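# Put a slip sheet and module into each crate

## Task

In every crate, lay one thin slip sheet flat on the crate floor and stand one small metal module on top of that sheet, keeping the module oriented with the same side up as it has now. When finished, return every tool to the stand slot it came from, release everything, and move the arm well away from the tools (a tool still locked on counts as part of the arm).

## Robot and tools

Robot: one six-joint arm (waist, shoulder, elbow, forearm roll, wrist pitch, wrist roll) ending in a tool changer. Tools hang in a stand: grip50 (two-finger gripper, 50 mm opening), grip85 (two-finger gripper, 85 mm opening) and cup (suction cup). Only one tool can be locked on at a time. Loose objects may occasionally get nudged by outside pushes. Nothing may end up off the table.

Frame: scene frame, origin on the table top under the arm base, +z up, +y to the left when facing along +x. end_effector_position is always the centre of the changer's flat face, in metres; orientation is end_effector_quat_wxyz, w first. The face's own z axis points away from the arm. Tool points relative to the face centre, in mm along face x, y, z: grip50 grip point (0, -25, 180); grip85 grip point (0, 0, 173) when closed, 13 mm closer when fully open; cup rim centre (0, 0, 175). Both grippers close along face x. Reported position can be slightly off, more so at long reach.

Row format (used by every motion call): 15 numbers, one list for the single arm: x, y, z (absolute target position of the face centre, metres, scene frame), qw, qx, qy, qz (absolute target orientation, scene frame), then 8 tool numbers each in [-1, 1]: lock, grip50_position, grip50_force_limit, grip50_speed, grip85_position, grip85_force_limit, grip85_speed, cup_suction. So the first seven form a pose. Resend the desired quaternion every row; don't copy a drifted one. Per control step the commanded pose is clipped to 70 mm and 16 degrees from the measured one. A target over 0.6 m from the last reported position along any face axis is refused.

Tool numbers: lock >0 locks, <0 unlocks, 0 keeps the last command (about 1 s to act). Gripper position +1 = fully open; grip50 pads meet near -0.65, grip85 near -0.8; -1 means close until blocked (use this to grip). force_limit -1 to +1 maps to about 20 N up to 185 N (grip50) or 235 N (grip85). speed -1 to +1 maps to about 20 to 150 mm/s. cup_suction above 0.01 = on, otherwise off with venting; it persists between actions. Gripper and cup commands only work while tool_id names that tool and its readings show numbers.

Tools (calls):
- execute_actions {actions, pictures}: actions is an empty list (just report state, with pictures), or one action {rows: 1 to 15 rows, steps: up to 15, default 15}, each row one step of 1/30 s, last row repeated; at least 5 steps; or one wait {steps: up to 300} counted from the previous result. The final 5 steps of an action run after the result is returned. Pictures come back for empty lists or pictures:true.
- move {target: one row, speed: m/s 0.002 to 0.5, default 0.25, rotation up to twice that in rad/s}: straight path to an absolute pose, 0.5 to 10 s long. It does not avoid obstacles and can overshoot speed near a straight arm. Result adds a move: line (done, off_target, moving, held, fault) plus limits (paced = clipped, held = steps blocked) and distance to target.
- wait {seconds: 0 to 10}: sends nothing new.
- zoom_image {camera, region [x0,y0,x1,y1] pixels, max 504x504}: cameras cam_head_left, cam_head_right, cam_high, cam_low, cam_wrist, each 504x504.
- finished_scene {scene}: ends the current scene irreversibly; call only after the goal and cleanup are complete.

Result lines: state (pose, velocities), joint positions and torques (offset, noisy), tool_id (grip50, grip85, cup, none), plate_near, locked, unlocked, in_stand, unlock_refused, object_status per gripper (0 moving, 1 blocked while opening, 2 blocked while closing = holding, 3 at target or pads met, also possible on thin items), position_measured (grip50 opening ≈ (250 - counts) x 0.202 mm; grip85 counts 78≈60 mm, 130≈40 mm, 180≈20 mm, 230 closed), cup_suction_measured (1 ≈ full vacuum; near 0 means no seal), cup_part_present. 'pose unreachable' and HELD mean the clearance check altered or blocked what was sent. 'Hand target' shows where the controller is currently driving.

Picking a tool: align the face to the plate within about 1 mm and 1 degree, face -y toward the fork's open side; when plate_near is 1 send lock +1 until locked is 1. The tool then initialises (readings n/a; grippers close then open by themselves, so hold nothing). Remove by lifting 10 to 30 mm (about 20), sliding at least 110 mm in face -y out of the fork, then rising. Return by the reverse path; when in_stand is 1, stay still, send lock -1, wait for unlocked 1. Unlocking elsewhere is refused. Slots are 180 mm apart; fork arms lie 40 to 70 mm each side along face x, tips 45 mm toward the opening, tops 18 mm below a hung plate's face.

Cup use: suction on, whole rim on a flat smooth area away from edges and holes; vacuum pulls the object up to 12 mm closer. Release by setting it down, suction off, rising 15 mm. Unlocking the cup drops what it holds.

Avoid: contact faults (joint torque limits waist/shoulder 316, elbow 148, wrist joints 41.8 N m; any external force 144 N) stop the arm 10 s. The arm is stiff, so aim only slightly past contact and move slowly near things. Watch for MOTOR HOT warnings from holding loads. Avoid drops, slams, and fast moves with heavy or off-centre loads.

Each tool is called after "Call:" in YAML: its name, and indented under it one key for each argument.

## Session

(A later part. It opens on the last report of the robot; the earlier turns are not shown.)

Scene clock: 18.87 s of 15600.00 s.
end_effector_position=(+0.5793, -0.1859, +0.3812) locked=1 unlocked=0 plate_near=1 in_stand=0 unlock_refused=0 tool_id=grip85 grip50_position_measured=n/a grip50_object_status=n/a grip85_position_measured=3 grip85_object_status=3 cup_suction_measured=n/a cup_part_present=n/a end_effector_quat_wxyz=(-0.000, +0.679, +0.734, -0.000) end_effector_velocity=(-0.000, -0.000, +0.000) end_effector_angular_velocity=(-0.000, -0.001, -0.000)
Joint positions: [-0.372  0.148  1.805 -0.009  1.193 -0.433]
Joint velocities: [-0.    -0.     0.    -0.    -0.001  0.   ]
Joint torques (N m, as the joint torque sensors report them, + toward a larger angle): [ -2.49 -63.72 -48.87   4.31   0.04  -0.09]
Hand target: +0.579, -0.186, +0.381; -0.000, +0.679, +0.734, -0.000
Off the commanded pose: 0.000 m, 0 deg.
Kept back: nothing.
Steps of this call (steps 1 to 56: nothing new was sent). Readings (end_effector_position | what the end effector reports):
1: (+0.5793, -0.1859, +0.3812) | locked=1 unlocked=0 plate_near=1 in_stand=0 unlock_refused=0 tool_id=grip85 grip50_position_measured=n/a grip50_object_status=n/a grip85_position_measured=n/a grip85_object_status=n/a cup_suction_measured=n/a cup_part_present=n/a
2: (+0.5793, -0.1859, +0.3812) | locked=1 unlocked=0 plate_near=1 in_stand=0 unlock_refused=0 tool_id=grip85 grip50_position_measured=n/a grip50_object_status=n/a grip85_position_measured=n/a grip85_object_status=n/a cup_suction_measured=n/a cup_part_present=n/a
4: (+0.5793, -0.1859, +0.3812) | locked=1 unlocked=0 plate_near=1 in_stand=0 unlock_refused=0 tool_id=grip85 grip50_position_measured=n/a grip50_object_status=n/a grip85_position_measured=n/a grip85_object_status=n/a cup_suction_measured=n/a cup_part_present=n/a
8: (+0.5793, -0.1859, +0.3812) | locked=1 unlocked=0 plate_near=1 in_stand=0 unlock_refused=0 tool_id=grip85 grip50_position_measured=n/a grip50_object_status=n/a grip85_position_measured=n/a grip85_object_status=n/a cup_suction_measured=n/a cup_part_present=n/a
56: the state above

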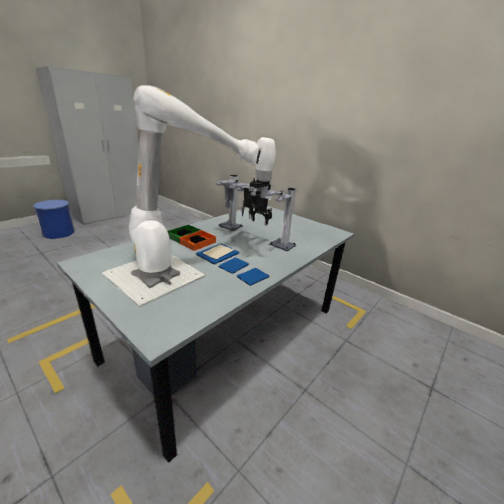

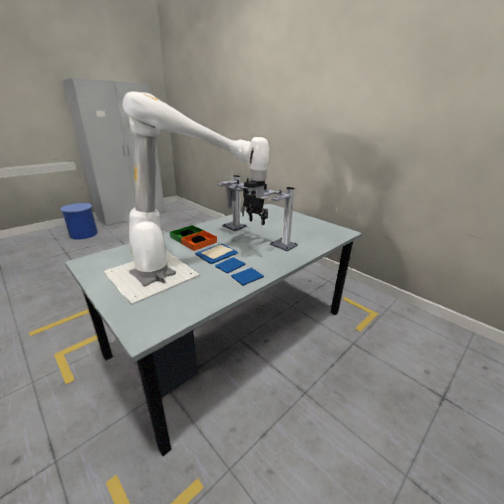

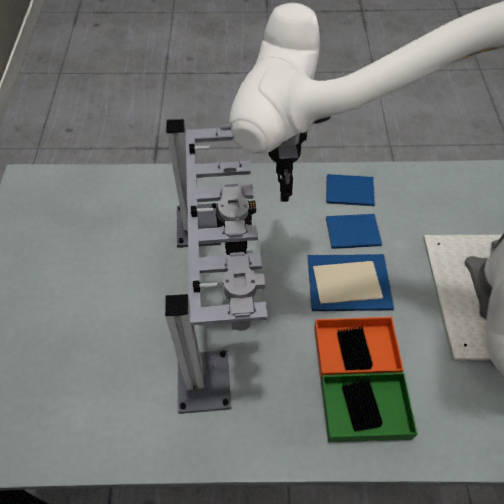

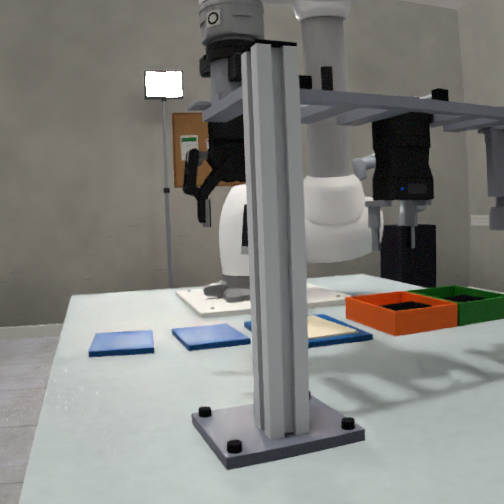

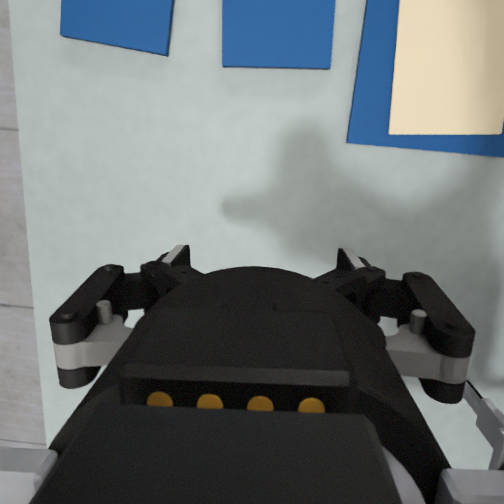

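Call:
move:
  target: [0.414,0.172,0.31,0,-0.0349,0.9994,0,0,1,0,0,0.74,0,0,0]
  speed: 0.35

Scene clock: 22.00 s of 15600.00 s.
end_effector_position=(+0.4146, +0.1727, +0.3103) locked=1 unlocked=0 plate_near=1 in_stand=0 unlock_refused=0 tool_id=grip85 grip50_position_measured=n/a grip50_object_status=n/a grip85_position_measured=36 grip85_object_status=3 cup_suction_measured=n/a cup_part_present=n/a end_effector_quat_wxyz=(+0.000, -0.035, +0.999, +0.000) end_effector_velocity=(-0.000, +0.001, +0.000) end_effector_angular_velocity=(+0.000, -0.001, +0.004)
Joint positions: [ 0.309 -0.045  2.154 -0.004  1.04  -1.317]
Joint velocities: [ 0.002 -0.    -0.     0.    -0.001 -0.001]
Joint torques (N m, as the joint torque sensors report them, + toward a larger angle): [ -2.27 -38.51 -45.27   4.09  -0.01   0.02]
Hand target: +0.415, +0.173, +0.310; +0.000, -0.035, +0.999, +0.000
Off the commanded pose: 0.001 m, 0 deg.
Kept back: nothing.
move: done

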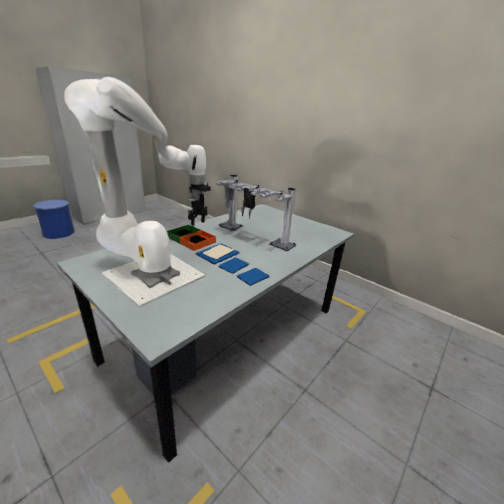

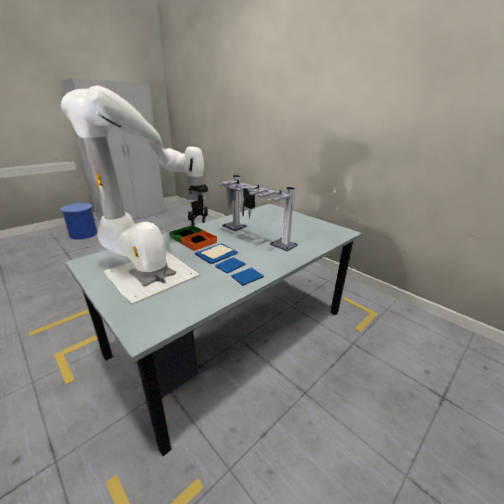

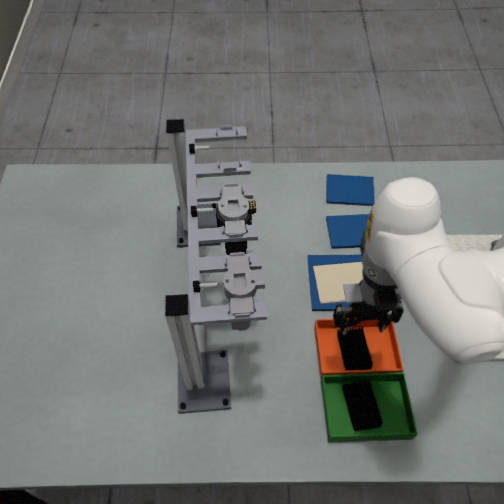

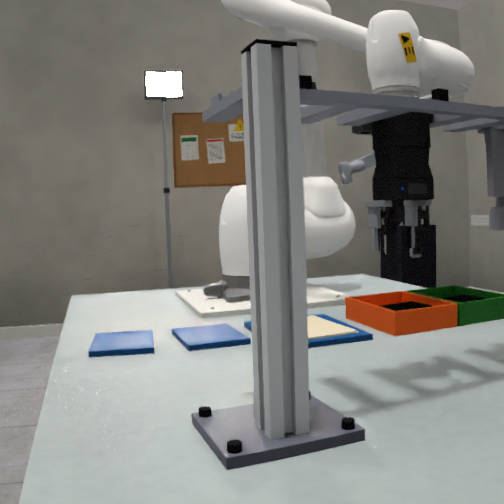

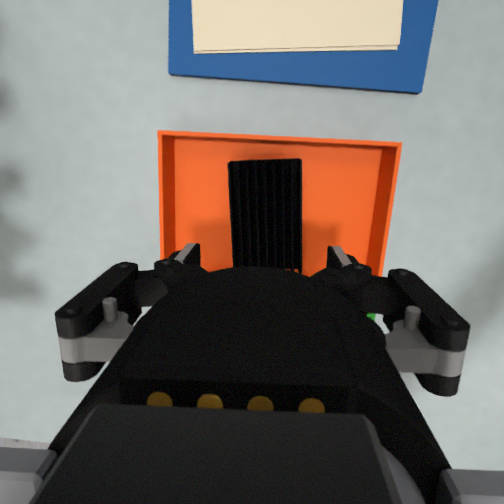

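Call:
move:
  target: [0.4093,0.1677,0.255,0,-0.0645,0.9979,0,0,1,0,0,0.74,0,0,0]
  speed: 0.12

Call:
zoom_image:
  camera: "cam_wrist"
  region: [130,90,400,300]

Scene clock: 23.97 s of 15600.00 s.
end_effector_position=(+0.4092, +0.1677, +0.2551) locked=1 unlocked=0 plate_near=1 in_stand=0 unlock_refused=0 tool_id=grip85 grip50_position_measured=n/a grip50_object_status=n/a grip85_position_measured=36 grip85_object_status=3 cup_suction_measured=n/a cup_part_present=n/a end_effector_quat_wxyz=(+0.000, -0.065, +0.998, -0.000) end_effector_velocity=(-0.000, +0.000, -0.002) end_effector_angular_velocity=(+0.002, +0.002, -0.002)
Joint positions: [ 0.302  0.005  2.225 -0.005  0.92  -1.382]
Joint velocities: [-0.001  0.002  0.001  0.004 -0.002 -0.001]
Joint torques (N m, as the joint torque sensors report them, + toward a larger angle): [ -3.62 -41.02 -42.17   3.89  -0.16  -0.08]
Hand target: +0.409, +0.168, +0.255; -0.000, -0.065, +0.998, +0.000
Off the commanded pose: 0.000 m, 0 deg.
Kept back: nothing.
move: done

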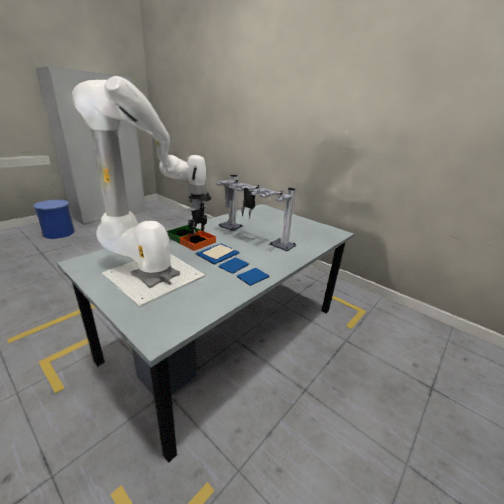

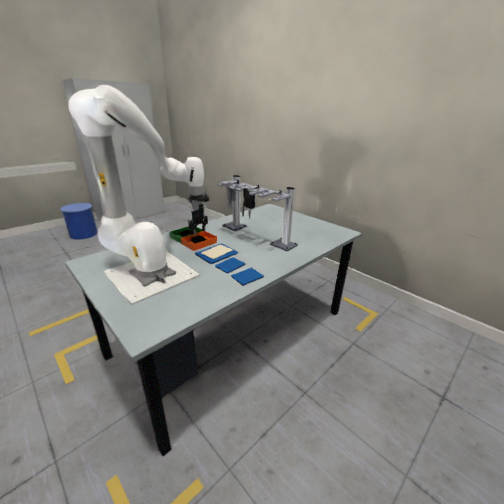

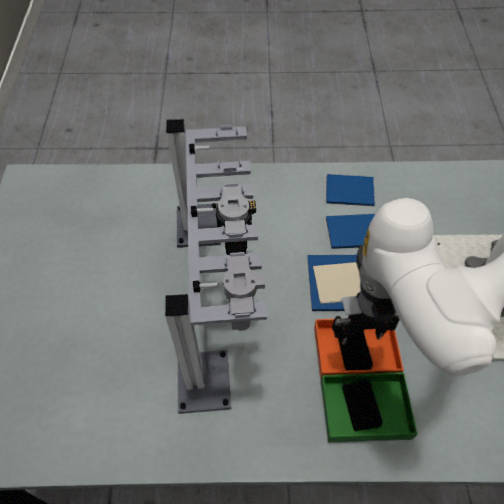

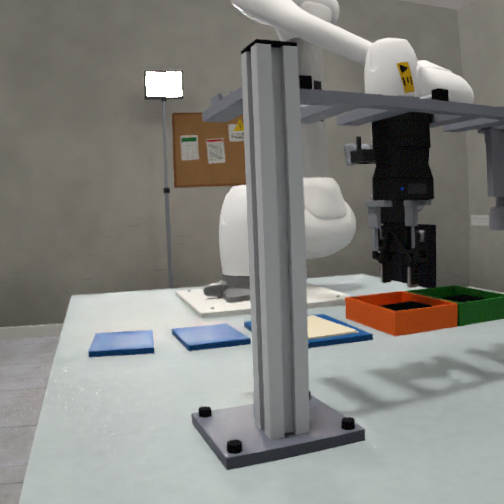

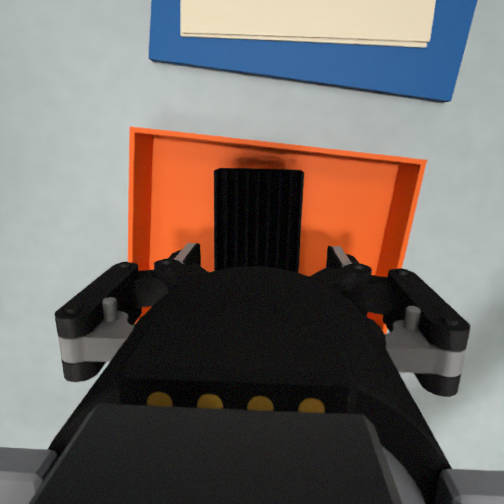

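Region (130, 90, 400, 300) of cam_wrist's 504x504 image, scaled by 1.867, with more detail than that image has.

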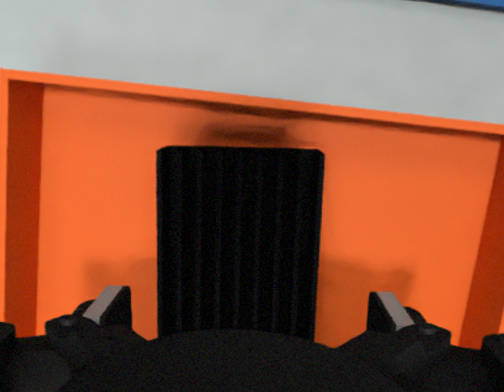

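Call:
move:
  target: [0.4113,0.168,0.225,0,-0.0645,0.9979,0,0,1,0,0,0.9,0,0,0]
  speed: 0.08

Call:
zoom_image:
  camera: "cam_wrist"
  region: [130,120,400,300]

Scene clock: 26.10 s of 15600.00 s.
end_effector_position=(+0.4113, +0.1680, +0.2251) locked=1 unlocked=0 plate_near=1 in_stand=0 unlock_refused=0 tool_id=grip85 grip50_position_measured=n/a grip50_object_status=n/a grip85_position_measured=16 grip85_object_status=3 cup_suction_measured=n/a cup_part_present=n/a end_effector_quat_wxyz=(-0.000, -0.065, +0.998, +0.000) end_effector_velocity=(+0.000, -0.000, -0.001) end_effector_angular_velocity=(+0.000, -0.000, +0.000)
Joint positions: [ 0.301  0.047  2.251 -0.005  0.852 -1.383]
Joint velocities: [-0.     0.001  0.001  0.    -0.002 -0.   ]
Joint torques (N m, as the joint torque sensors report them, + toward a larger angle): [ -3.7  -42.43 -39.99   3.44  -0.08  -0.01]
Hand target: +0.411, +0.168, +0.225; -0.000, -0.065, +0.998, +0.000
Off the commanded pose: 0.000 m, 0 deg.
Kept back: nothing.
move: done

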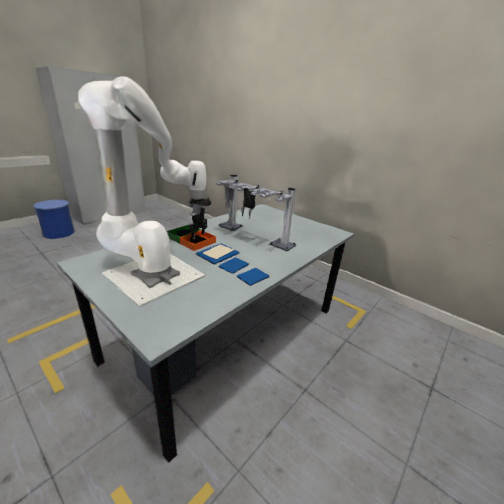

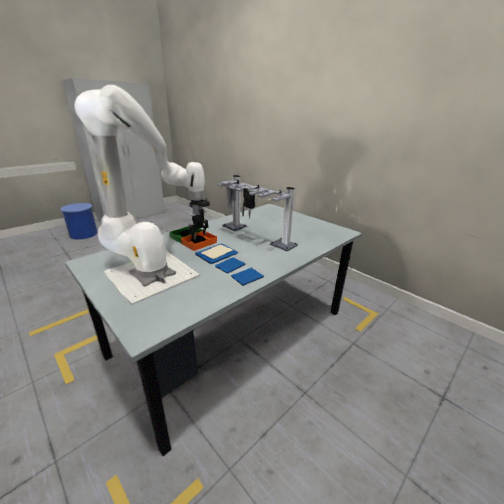

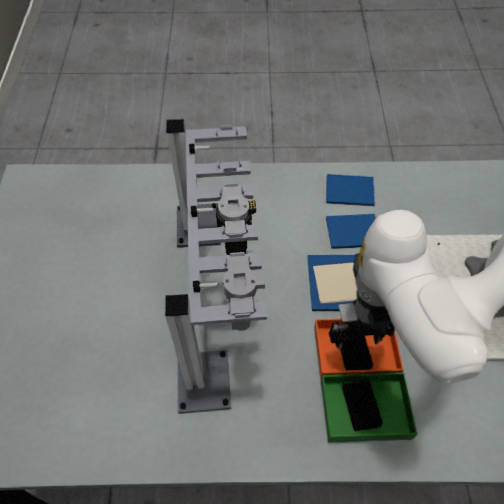

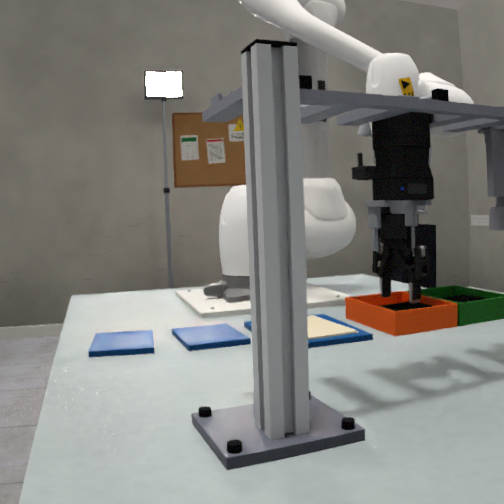

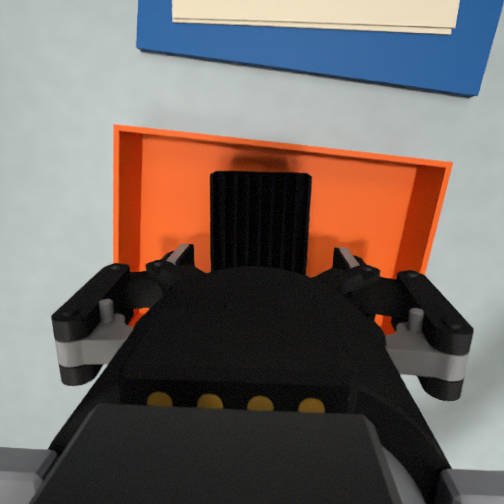

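Region (130, 120, 400, 300) of cam_wrist's 504x504 image, scaled by 1.867, with more detail than that image has.

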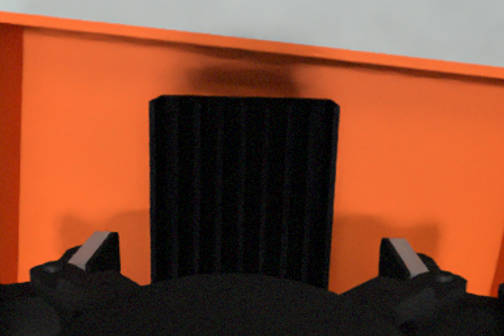

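Call:
move:
  target: [0.4141,0.1684,0.212,0,-0.0645,0.9979,0,0,1,0,0,0.9,0,0,0]
  speed: 0.03

Call:
zoom_image:
  camera: "cam_wrist"
  region: [130,120,400,300]

Scene clock: 27.20 s of 15600.00 s.
end_effector_position=(+0.4141, +0.1684, +0.2121) locked=1 unlocked=0 plate_near=1 in_stand=0 unlock_refused=0 tool_id=grip85 grip50_position_measured=n/a grip50_object_status=n/a grip85_position_measured=16 grip85_object_status=3 cup_suction_measured=n/a cup_part_present=n/a end_effector_quat_wxyz=(-0.000, -0.065, +0.998, +0.000) end_effector_velocity=(+0.000, +0.000, -0.001) end_effector_angular_velocity=(+0.000, -0.001, +0.001)
Joint positions: [ 0.3    0.069  2.259 -0.005  0.822 -1.384]
Joint velocities: [ 0.     0.001  0.001  0.    -0.003 -0.001]
Joint torques (N m, as the joint torque sensors report them, + toward a larger angle): [ -2.65 -45.64 -38.76   3.5    0.22  -0.03]
Hand target: +0.414, +0.168, +0.212; -0.000, -0.065, +0.998, +0.000
Off the commanded pose: 0.000 m, 0 deg.
Kept back: nothing.
move: done

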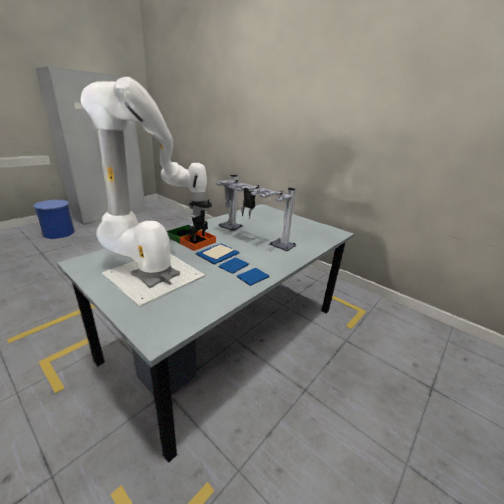

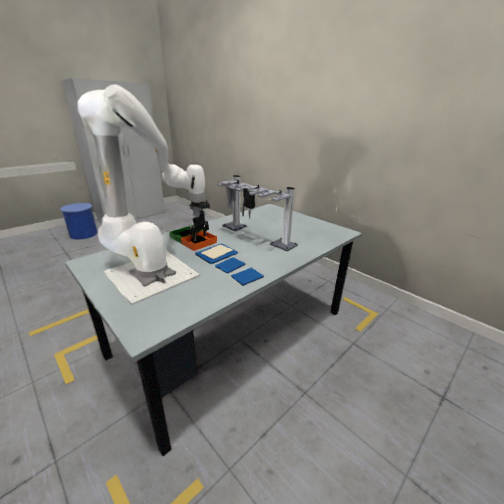

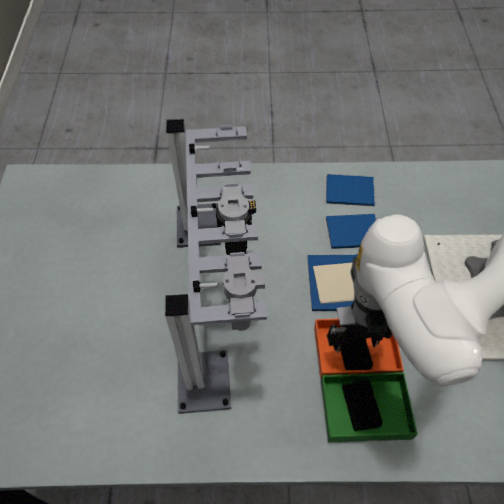

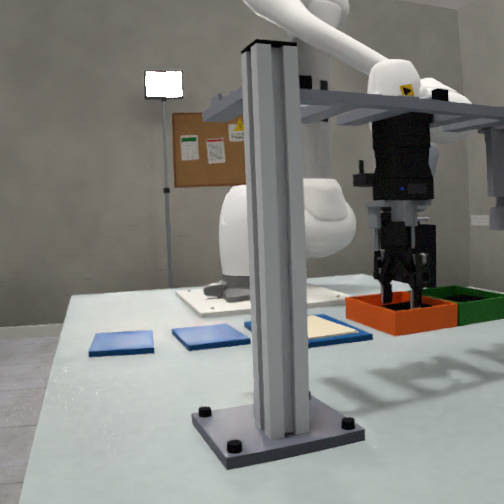

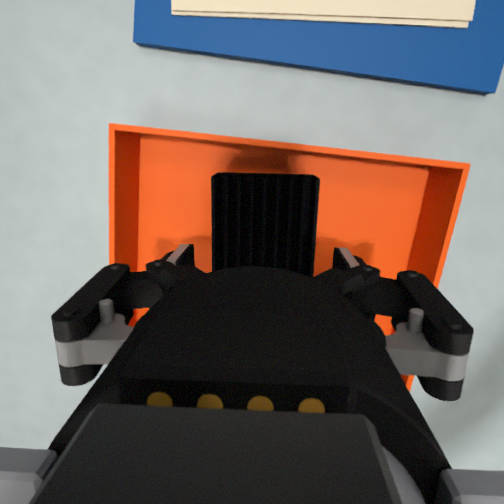

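Region (130, 120, 400, 300) of cam_wrist's 504x504 image, scaled by 1.867, with more detail than that image has.

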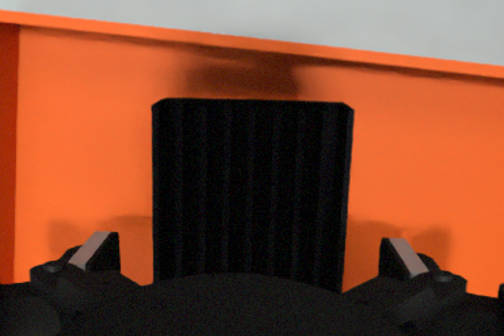

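Call:
move:
  target: [0.4141,0.1684,0.198,0,-0.0645,0.9979,0,0,1,0,0,0.9,0,0,0]
  speed: 0.02

Scene clock: 28.53 s of 15600.00 s.
end_effector_position=(+0.4141, +0.1684, +0.1981) locked=1 unlocked=0 plate_near=1 in_stand=0 unlock_refused=0 tool_id=grip85 grip50_position_measured=n/a grip50_object_status=n/a grip85_position_measured=16 grip85_object_status=3 cup_suction_measured=n/a cup_part_present=n/a end_effector_quat_wxyz=(-0.000, -0.065, +0.998, +0.000) end_effector_velocity=(+0.000, +0.000, -0.001) end_effector_angular_velocity=(-0.000, +0.001, -0.000)
Joint positions: [ 0.3    0.09   2.271 -0.005  0.79  -1.384]
Joint velocities: [-0.     0.003  0.     0.    -0.002  0.   ]
Joint torques (N m, as the joint torque sensors report them, + toward a larger angle): [ -2.93 -45.7  -37.52   3.34   0.03  -0.08]
Hand target: +0.414, +0.168, +0.198; -0.000, -0.065, +0.998, +0.000
Off the commanded pose: 0.000 m, 0 deg.
Kept back: nothing.
move: done

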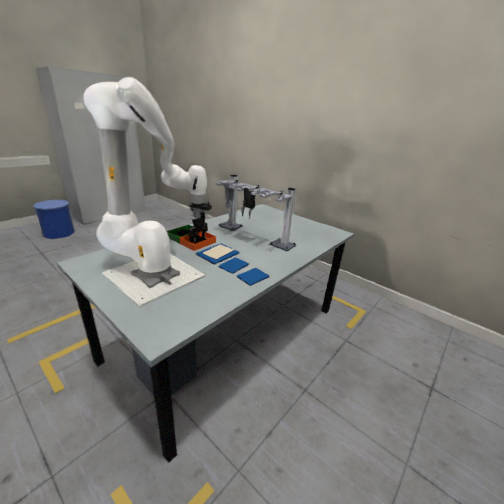

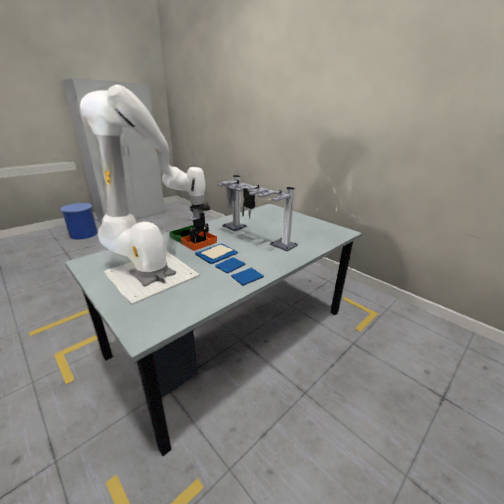

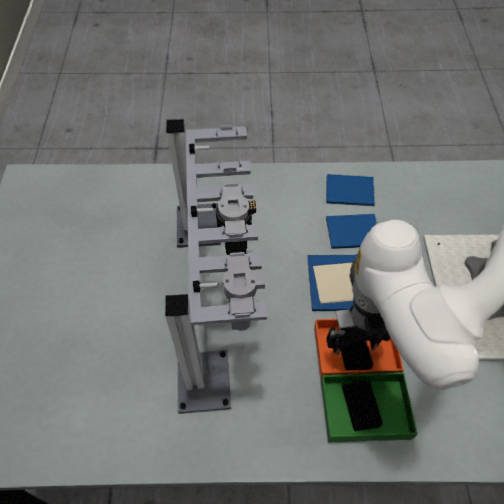

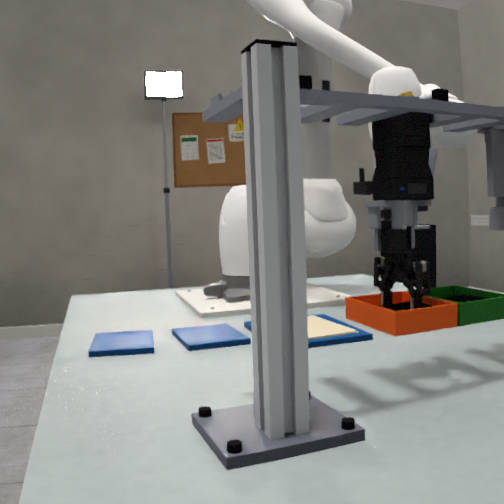

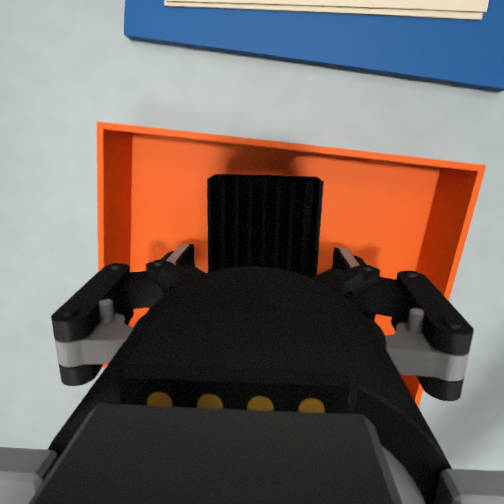

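Call:
execute_actions:
  actions:
    - {"rows":[[0.4141,0.1684,0.198,0,-0.0645,0.9979,0,0,1,0,0,-1,-0.5,-0.4,0]],"steps":15}

Call:
execute_actions:
  actions:
    - {"rows":[[0.4141,0.1684,0.198,0,-0.0645,0.9979,0,0,1,0,0,-1,-0.5,-0.4,0]],"steps":12}
  pictures: true

Scene clock: 30.07 s of 15600.00 s.
end_effector_position=(+0.4141, +0.1684, +0.1980) locked=1 unlocked=0 plate_near=1 in_stand=0 unlock_refused=0 tool_id=grip85 grip50_position_measured=n/a grip50_object_status=n/a grip85_position_measured=55 grip85_object_status=0 cup_suction_measured=n/a cup_part_present=n/a end_effector_quat_wxyz=(-0.000, -0.065, +0.998, -0.000) end_effector_velocity=(+0.000, +0.000, -0.000) end_effector_angular_velocity=(+0.000, -0.001, +0.000)
Joint positions: [ 0.3    0.09   2.271 -0.005  0.79  -1.384]
Joint velocities: [ 0.     0.001 -0.    -0.    -0.001 -0.   ]
Joint torques (N m, as the joint torque sensors report them, + toward a larger angle): [ -3.27 -45.26 -37.03   3.4   -0.03   0.03]
Steps of this call (steps 1 to 36: nothing new was sent; steps 37 to 46: the first 10 steps of this action). Readings (end_effector_position | what the end effector reports):
37: (+0.4141, +0.1684, +0.1980) | locked=1 unlocked=0 plate_near=1 in_stand=0 unlock_refused=0 tool_id=grip85 grip50_position_measured=n/a grip50_object_status=n/a grip85_position_measured=16 grip85_object_status=0 cup_suction_measured=n/a cup_part_present=n/a
38: (+0.4141, +0.1684, +0.1980) | locked=1 unlocked=0 plate_near=1 in_stand=0 unlock_refused=0 tool_id=grip85 grip50_position_measured=n/a grip50_object_status=n/a grip85_position_measured=17 grip85_object_status=0 cup_suction_measured=n/a cup_part_present=n/a
40: (+0.4141, +0.1684, +0.1980) | locked=1 unlocked=0 plate_near=1 in_stand=0 unlock_refused=0 tool_id=grip85 grip50_position_measured=n/a grip50_object_status=n/a grip85_position_measured=25 grip85_object_status=0 cup_suction_measured=n/a cup_part_present=n/a
44: (+0.4141, +0.1684, +0.1980) | locked=1 unlocked=0 plate_near=1 in_stand=0 unlock_refused=0 tool_id=grip85 grip50_position_measured=n/a grip50_object_status=n/a grip85_position_measured=45 grip85_object_status=0 cup_suction_measured=n/a cup_part_present=n/a
46: the state above

Scene clock: 30.47 s of 15600.00 s.
end_effector_position=(+0.4142, +0.1684, +0.1980) locked=1 unlocked=0 plate_near=1 in_stand=0 unlock_refused=0 tool_id=grip85 grip50_position_measured=n/a grip50_object_status=n/a grip85_position_measured=80 grip85_object_status=2 cup_suction_measured=n/a cup_part_present=n/a end_effector_quat_wxyz=(+0.000, -0.064, +0.998, +0.000) end_effector_velocity=(-0.000, +0.000, -0.000) end_effector_angular_velocity=(-0.000, +0.001, +0.000)
Joint positions: [ 0.3    0.09   2.271 -0.005  0.79  -1.384]
Joint velocities: [ 0.     0.001 -0.    -0.     0.001  0.   ]
Joint torques (N m, as the joint torque sensors report them, + toward a larger angle): [ -3.72 -31.61 -27.89   3.23  -1.8    0.02]
Off your previous action's commanded pose: 0.000 m, 0 deg at its last step (step 5 of this call).
Steps of this call (steps 1 to 5: the last 5 steps of your previous action; steps 6 to 12: the first 7 steps of this action). Readings (end_effector_position | what the end effector reports):
6: (+0.4142, +0.1684, +0.1980) | locked=1 unlocked=0 plate_near=1 in_stand=0 unlock_refused=0 tool_id=grip85 grip50_position_measured=n/a grip50_object_status=n/a grip85_position_measured=80 grip85_object_status=0 cup_suction_measured=n/a cup_part_present=n/a
7: (+0.4142, +0.1684, +0.1980) | locked=1 unlocked=0 plate_near=1 in_stand=0 unlock_refused=0 tool_id=grip85 grip50_position_measured=n/a grip50_object_status=n/a grip85_position_measured=80 grip85_object_status=0 cup_suction_measured=n/a cup_part_present=n/a
9: (+0.4142, +0.1684, +0.1980) | locked=1 unlocked=0 plate_near=1 in_stand=0 unlock_refused=0 tool_id=grip85 grip50_position_measured=n/a grip50_object_status=n/a grip85_position_measured=80 grip85_object_status=0 cup_suction_measured=n/a cup_part_present=n/a
12: the state above

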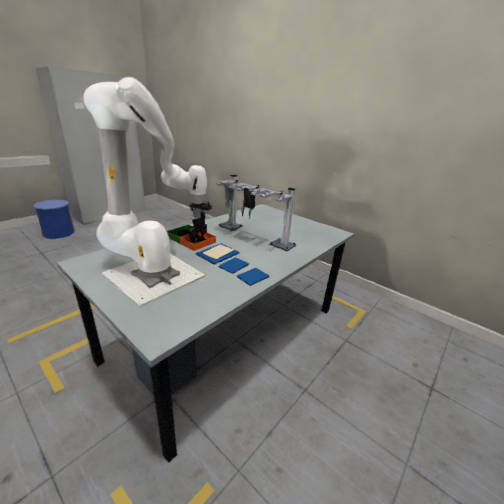

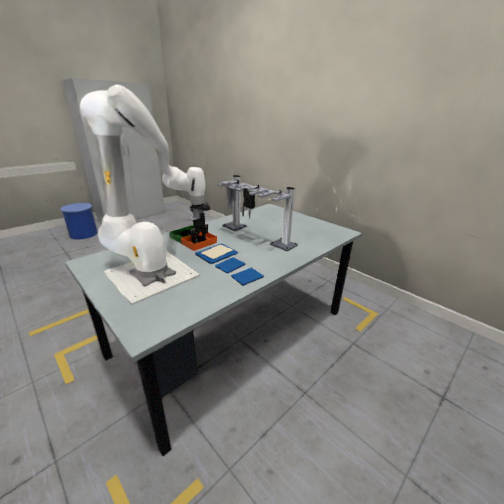

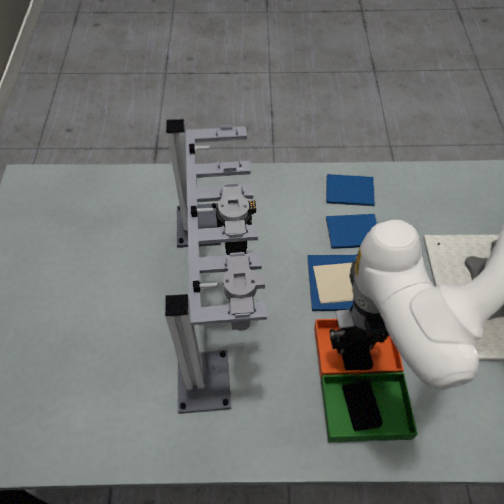

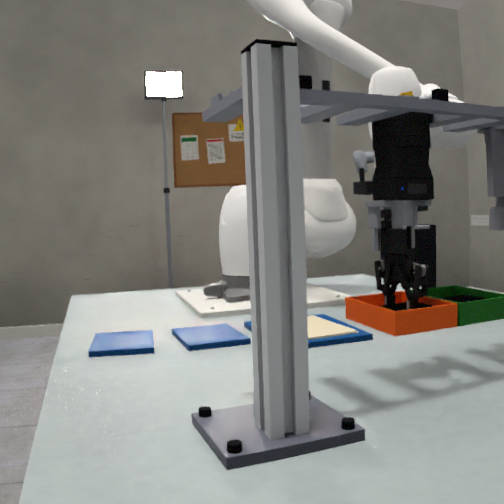

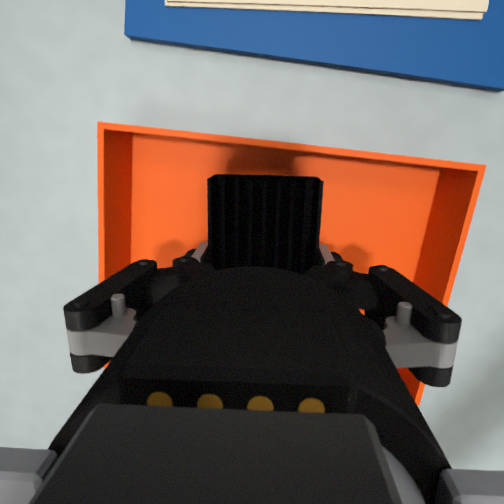

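Call:
move:
  target: [0.4141,0.1684,0.275,0,-0.0645,0.9979,0,0,1,0,0,-1,-0.5,-0.4,0]
  speed: 0.08

Scene clock: 32.00 s of 15600.00 s.
end_effector_position=(+0.4142, +0.1684, +0.2749) locked=1 unlocked=0 plate_near=1 in_stand=0 unlock_refused=0 tool_id=grip85 grip50_position_measured=n/a grip50_object_status=n/a grip85_position_measured=80 grip85_object_status=2 cup_suction_measured=n/a cup_part_present=n/a end_effector_quat_wxyz=(+0.000, -0.064, +0.998, -0.000) end_effector_velocity=(+0.000, -0.000, +0.001) end_effector_angular_velocity=(-0.000, +0.001, +0.000)
Joint positions: [ 0.3   -0.011  2.197 -0.005  0.964 -1.384]
Joint velocities: [-0.    -0.001 -0.001  0.     0.003 -0.   ]
Joint torques (N m, as the joint torque sensors report them, + toward a larger angle): [ -3.61 -41.77 -43.78   3.87   0.1    0.02]
Hand target: +0.414, +0.168, +0.275; +0.000, -0.064, +0.998, -0.000
Off your previous action's commanded pose: 0.000 m, 0 deg at its last step (step 5 of this call).
Off the commanded pose: 0.000 m, 0 deg.
Kept back: nothing.
move: done

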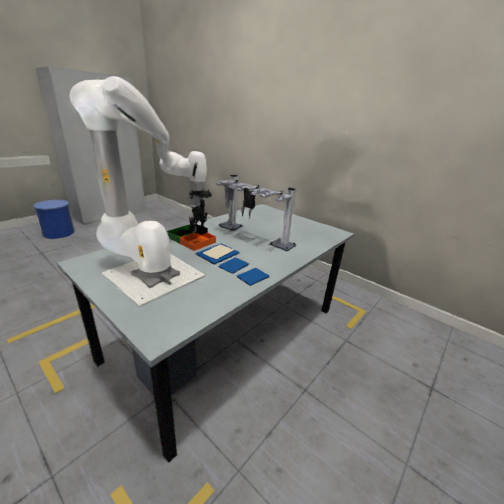

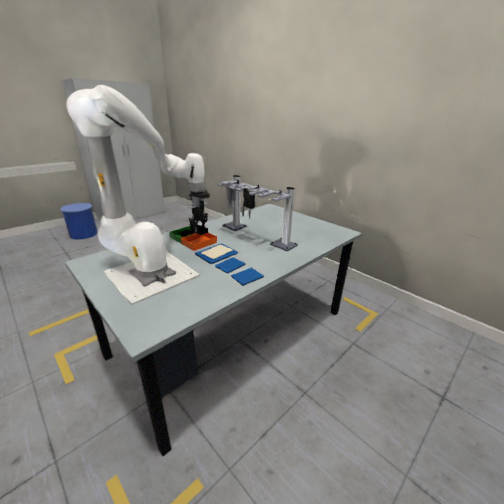

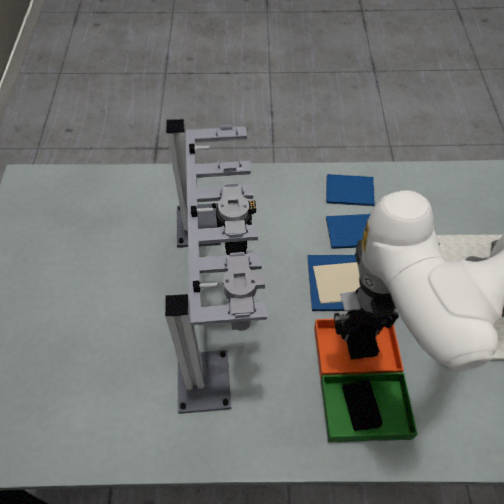

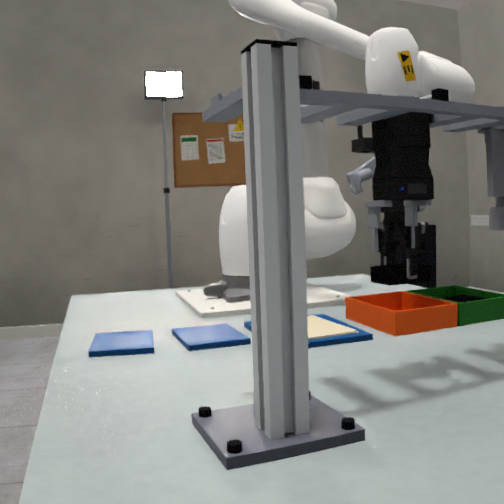

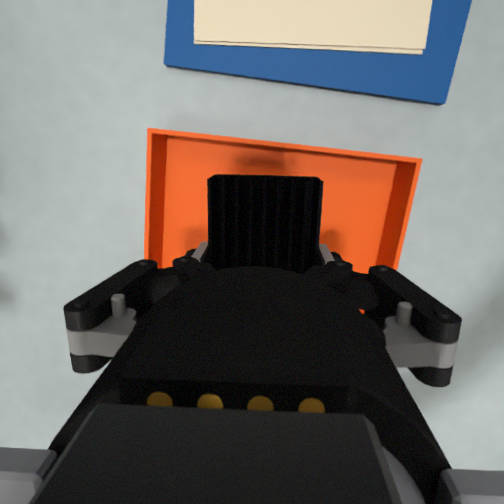

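Call:
move:
  target: [0.376,-0.185,0.275,0,-0.0349,0.9994,0,0,1,0,0,-1,-0.5,-0.4,0]
  speed: 0.25

Scene clock: 35.47 s of 15600.00 s.
end_effector_position=(+0.3753, -0.1854, +0.2751) locked=1 unlocked=0 plate_near=1 in_stand=0 unlock_refused=0 tool_id=grip85 grip50_position_measured=n/a grip50_object_status=n/a grip85_position_measured=80 grip85_object_status=2 cup_suction_measured=n/a cup_part_present=n/a end_effector_quat_wxyz=(-0.001, -0.035, +0.999, -0.000) end_effector_velocity=(-0.000, -0.001, -0.000) end_effector_angular_velocity=(+0.001, +0.000, +0.000)
Joint positions: [-0.544 -0.065  2.242 -0.012  0.968 -2.165]
Joint velocities: [-0.002  0.001 -0.001  0.001  0.    -0.003]
Joint torques (N m, as the joint torque sensors report them, + toward a larger angle): [ -3.55 -35.16 -44.04   3.69   0.02   0.32]
Hand target: +0.375, -0.186, +0.275; -0.001, -0.035, +0.999, -0.000
Off the commanded pose: 0.001 m, 0 deg.
Kept back: nothing.
move: done

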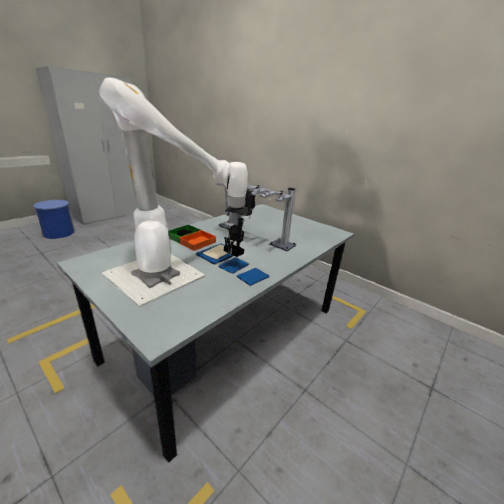

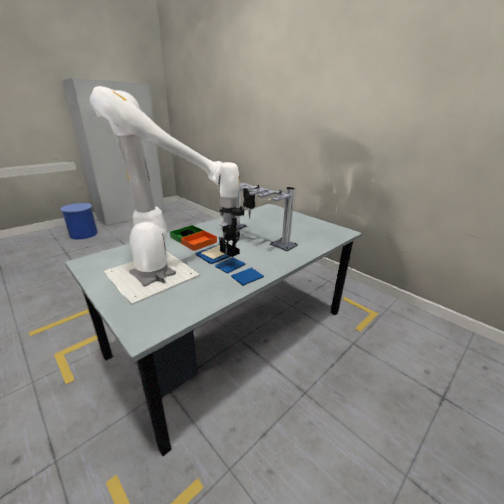

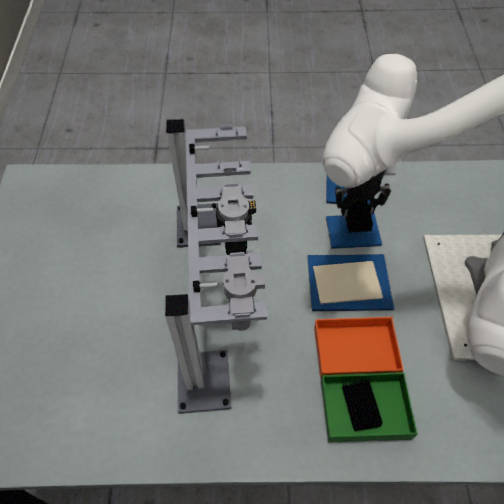

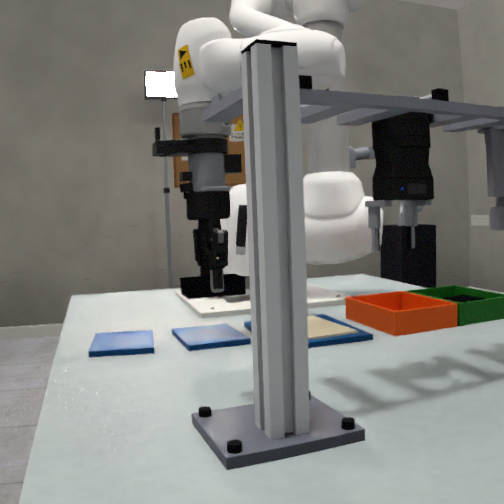

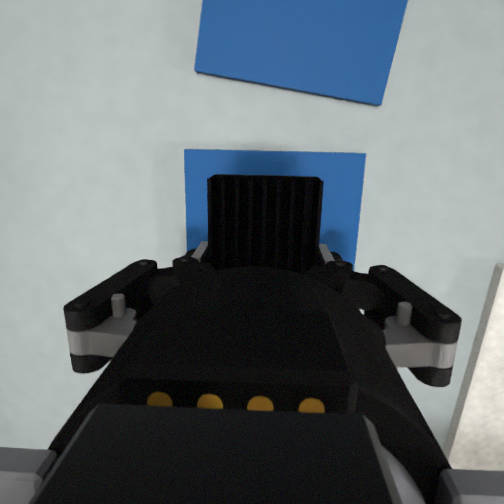

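Call:
move:
  target: [0.3675,-0.191,0.212,0,-0.0349,0.9994,0,0,1,0,0,-1,-0.5,-0.4,0]
  speed: 0.08

Call:
zoom_image:
  camera: "cam_low"
  region: [150,270,270,370]

Scene clock: 36.93 s of 15600.00 s.
end_effector_position=(+0.3674, -0.1909, +0.2121) locked=1 unlocked=0 plate_near=1 in_stand=0 unlock_refused=0 tool_id=grip85 grip50_position_measured=n/a grip50_object_status=n/a grip85_position_measured=80 grip85_object_status=2 cup_suction_measured=n/a cup_part_present=n/a end_effector_quat_wxyz=(+0.000, -0.035, +0.999, +0.000) end_effector_velocity=(-0.000, -0.000, -0.002) end_effector_angular_velocity=(+0.001, +0.002, -0.000)
Joint positions: [-0.567  0.011  2.314 -0.013  0.819 -2.186]
Joint velocities: [-0.     0.004  0.001 -0.    -0.003  0.   ]
Joint torques (N m, as the joint torque sensors report them, + toward a larger angle): [ -3.13 -38.87 -39.22   3.51   0.15  -0.02]
Hand target: +0.367, -0.191, +0.212; +0.000, -0.035, +0.999, +0.000
Off the commanded pose: 0.000 m, 0 deg.
Kept back: nothing.
move: done

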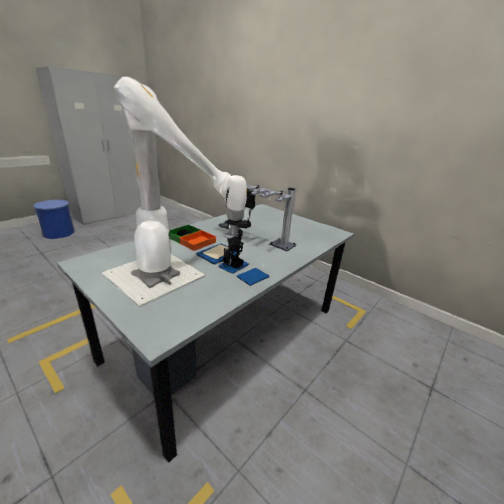

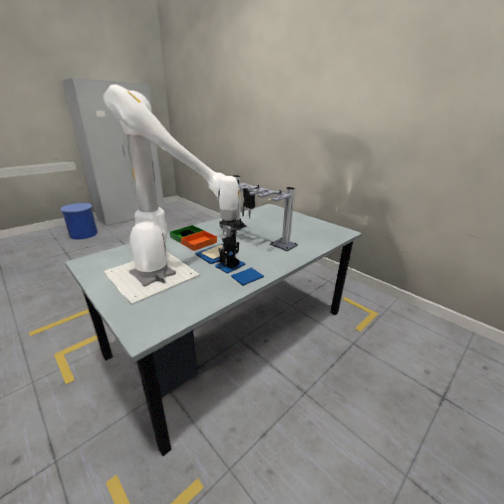

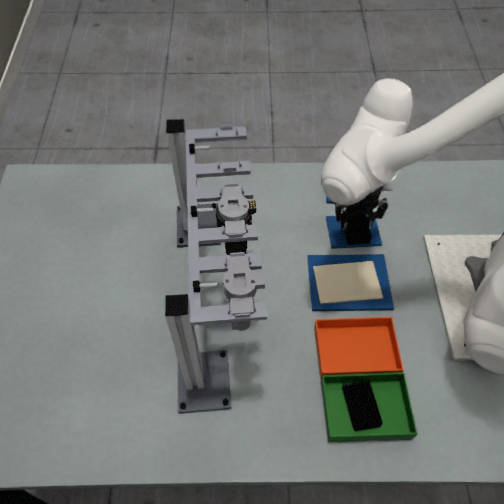

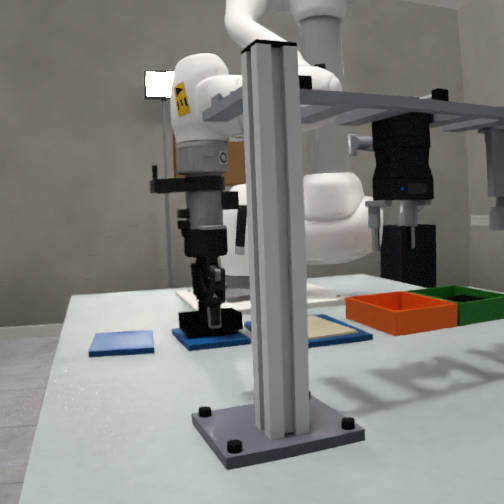

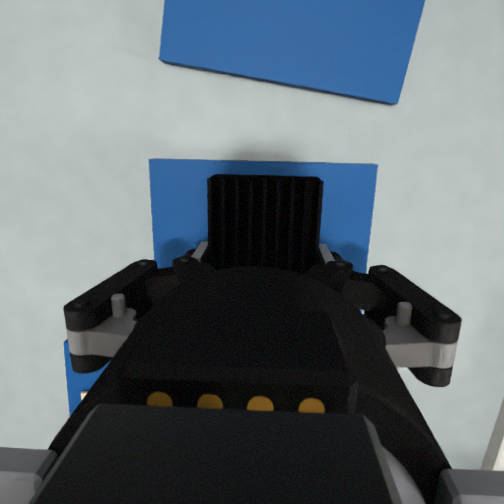

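Region (150, 270, 270, 370) of cam_low's 504x504 image, scaled by 4.200, with more detail than that image has.

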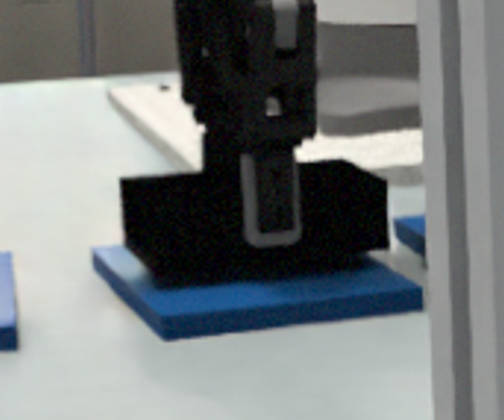

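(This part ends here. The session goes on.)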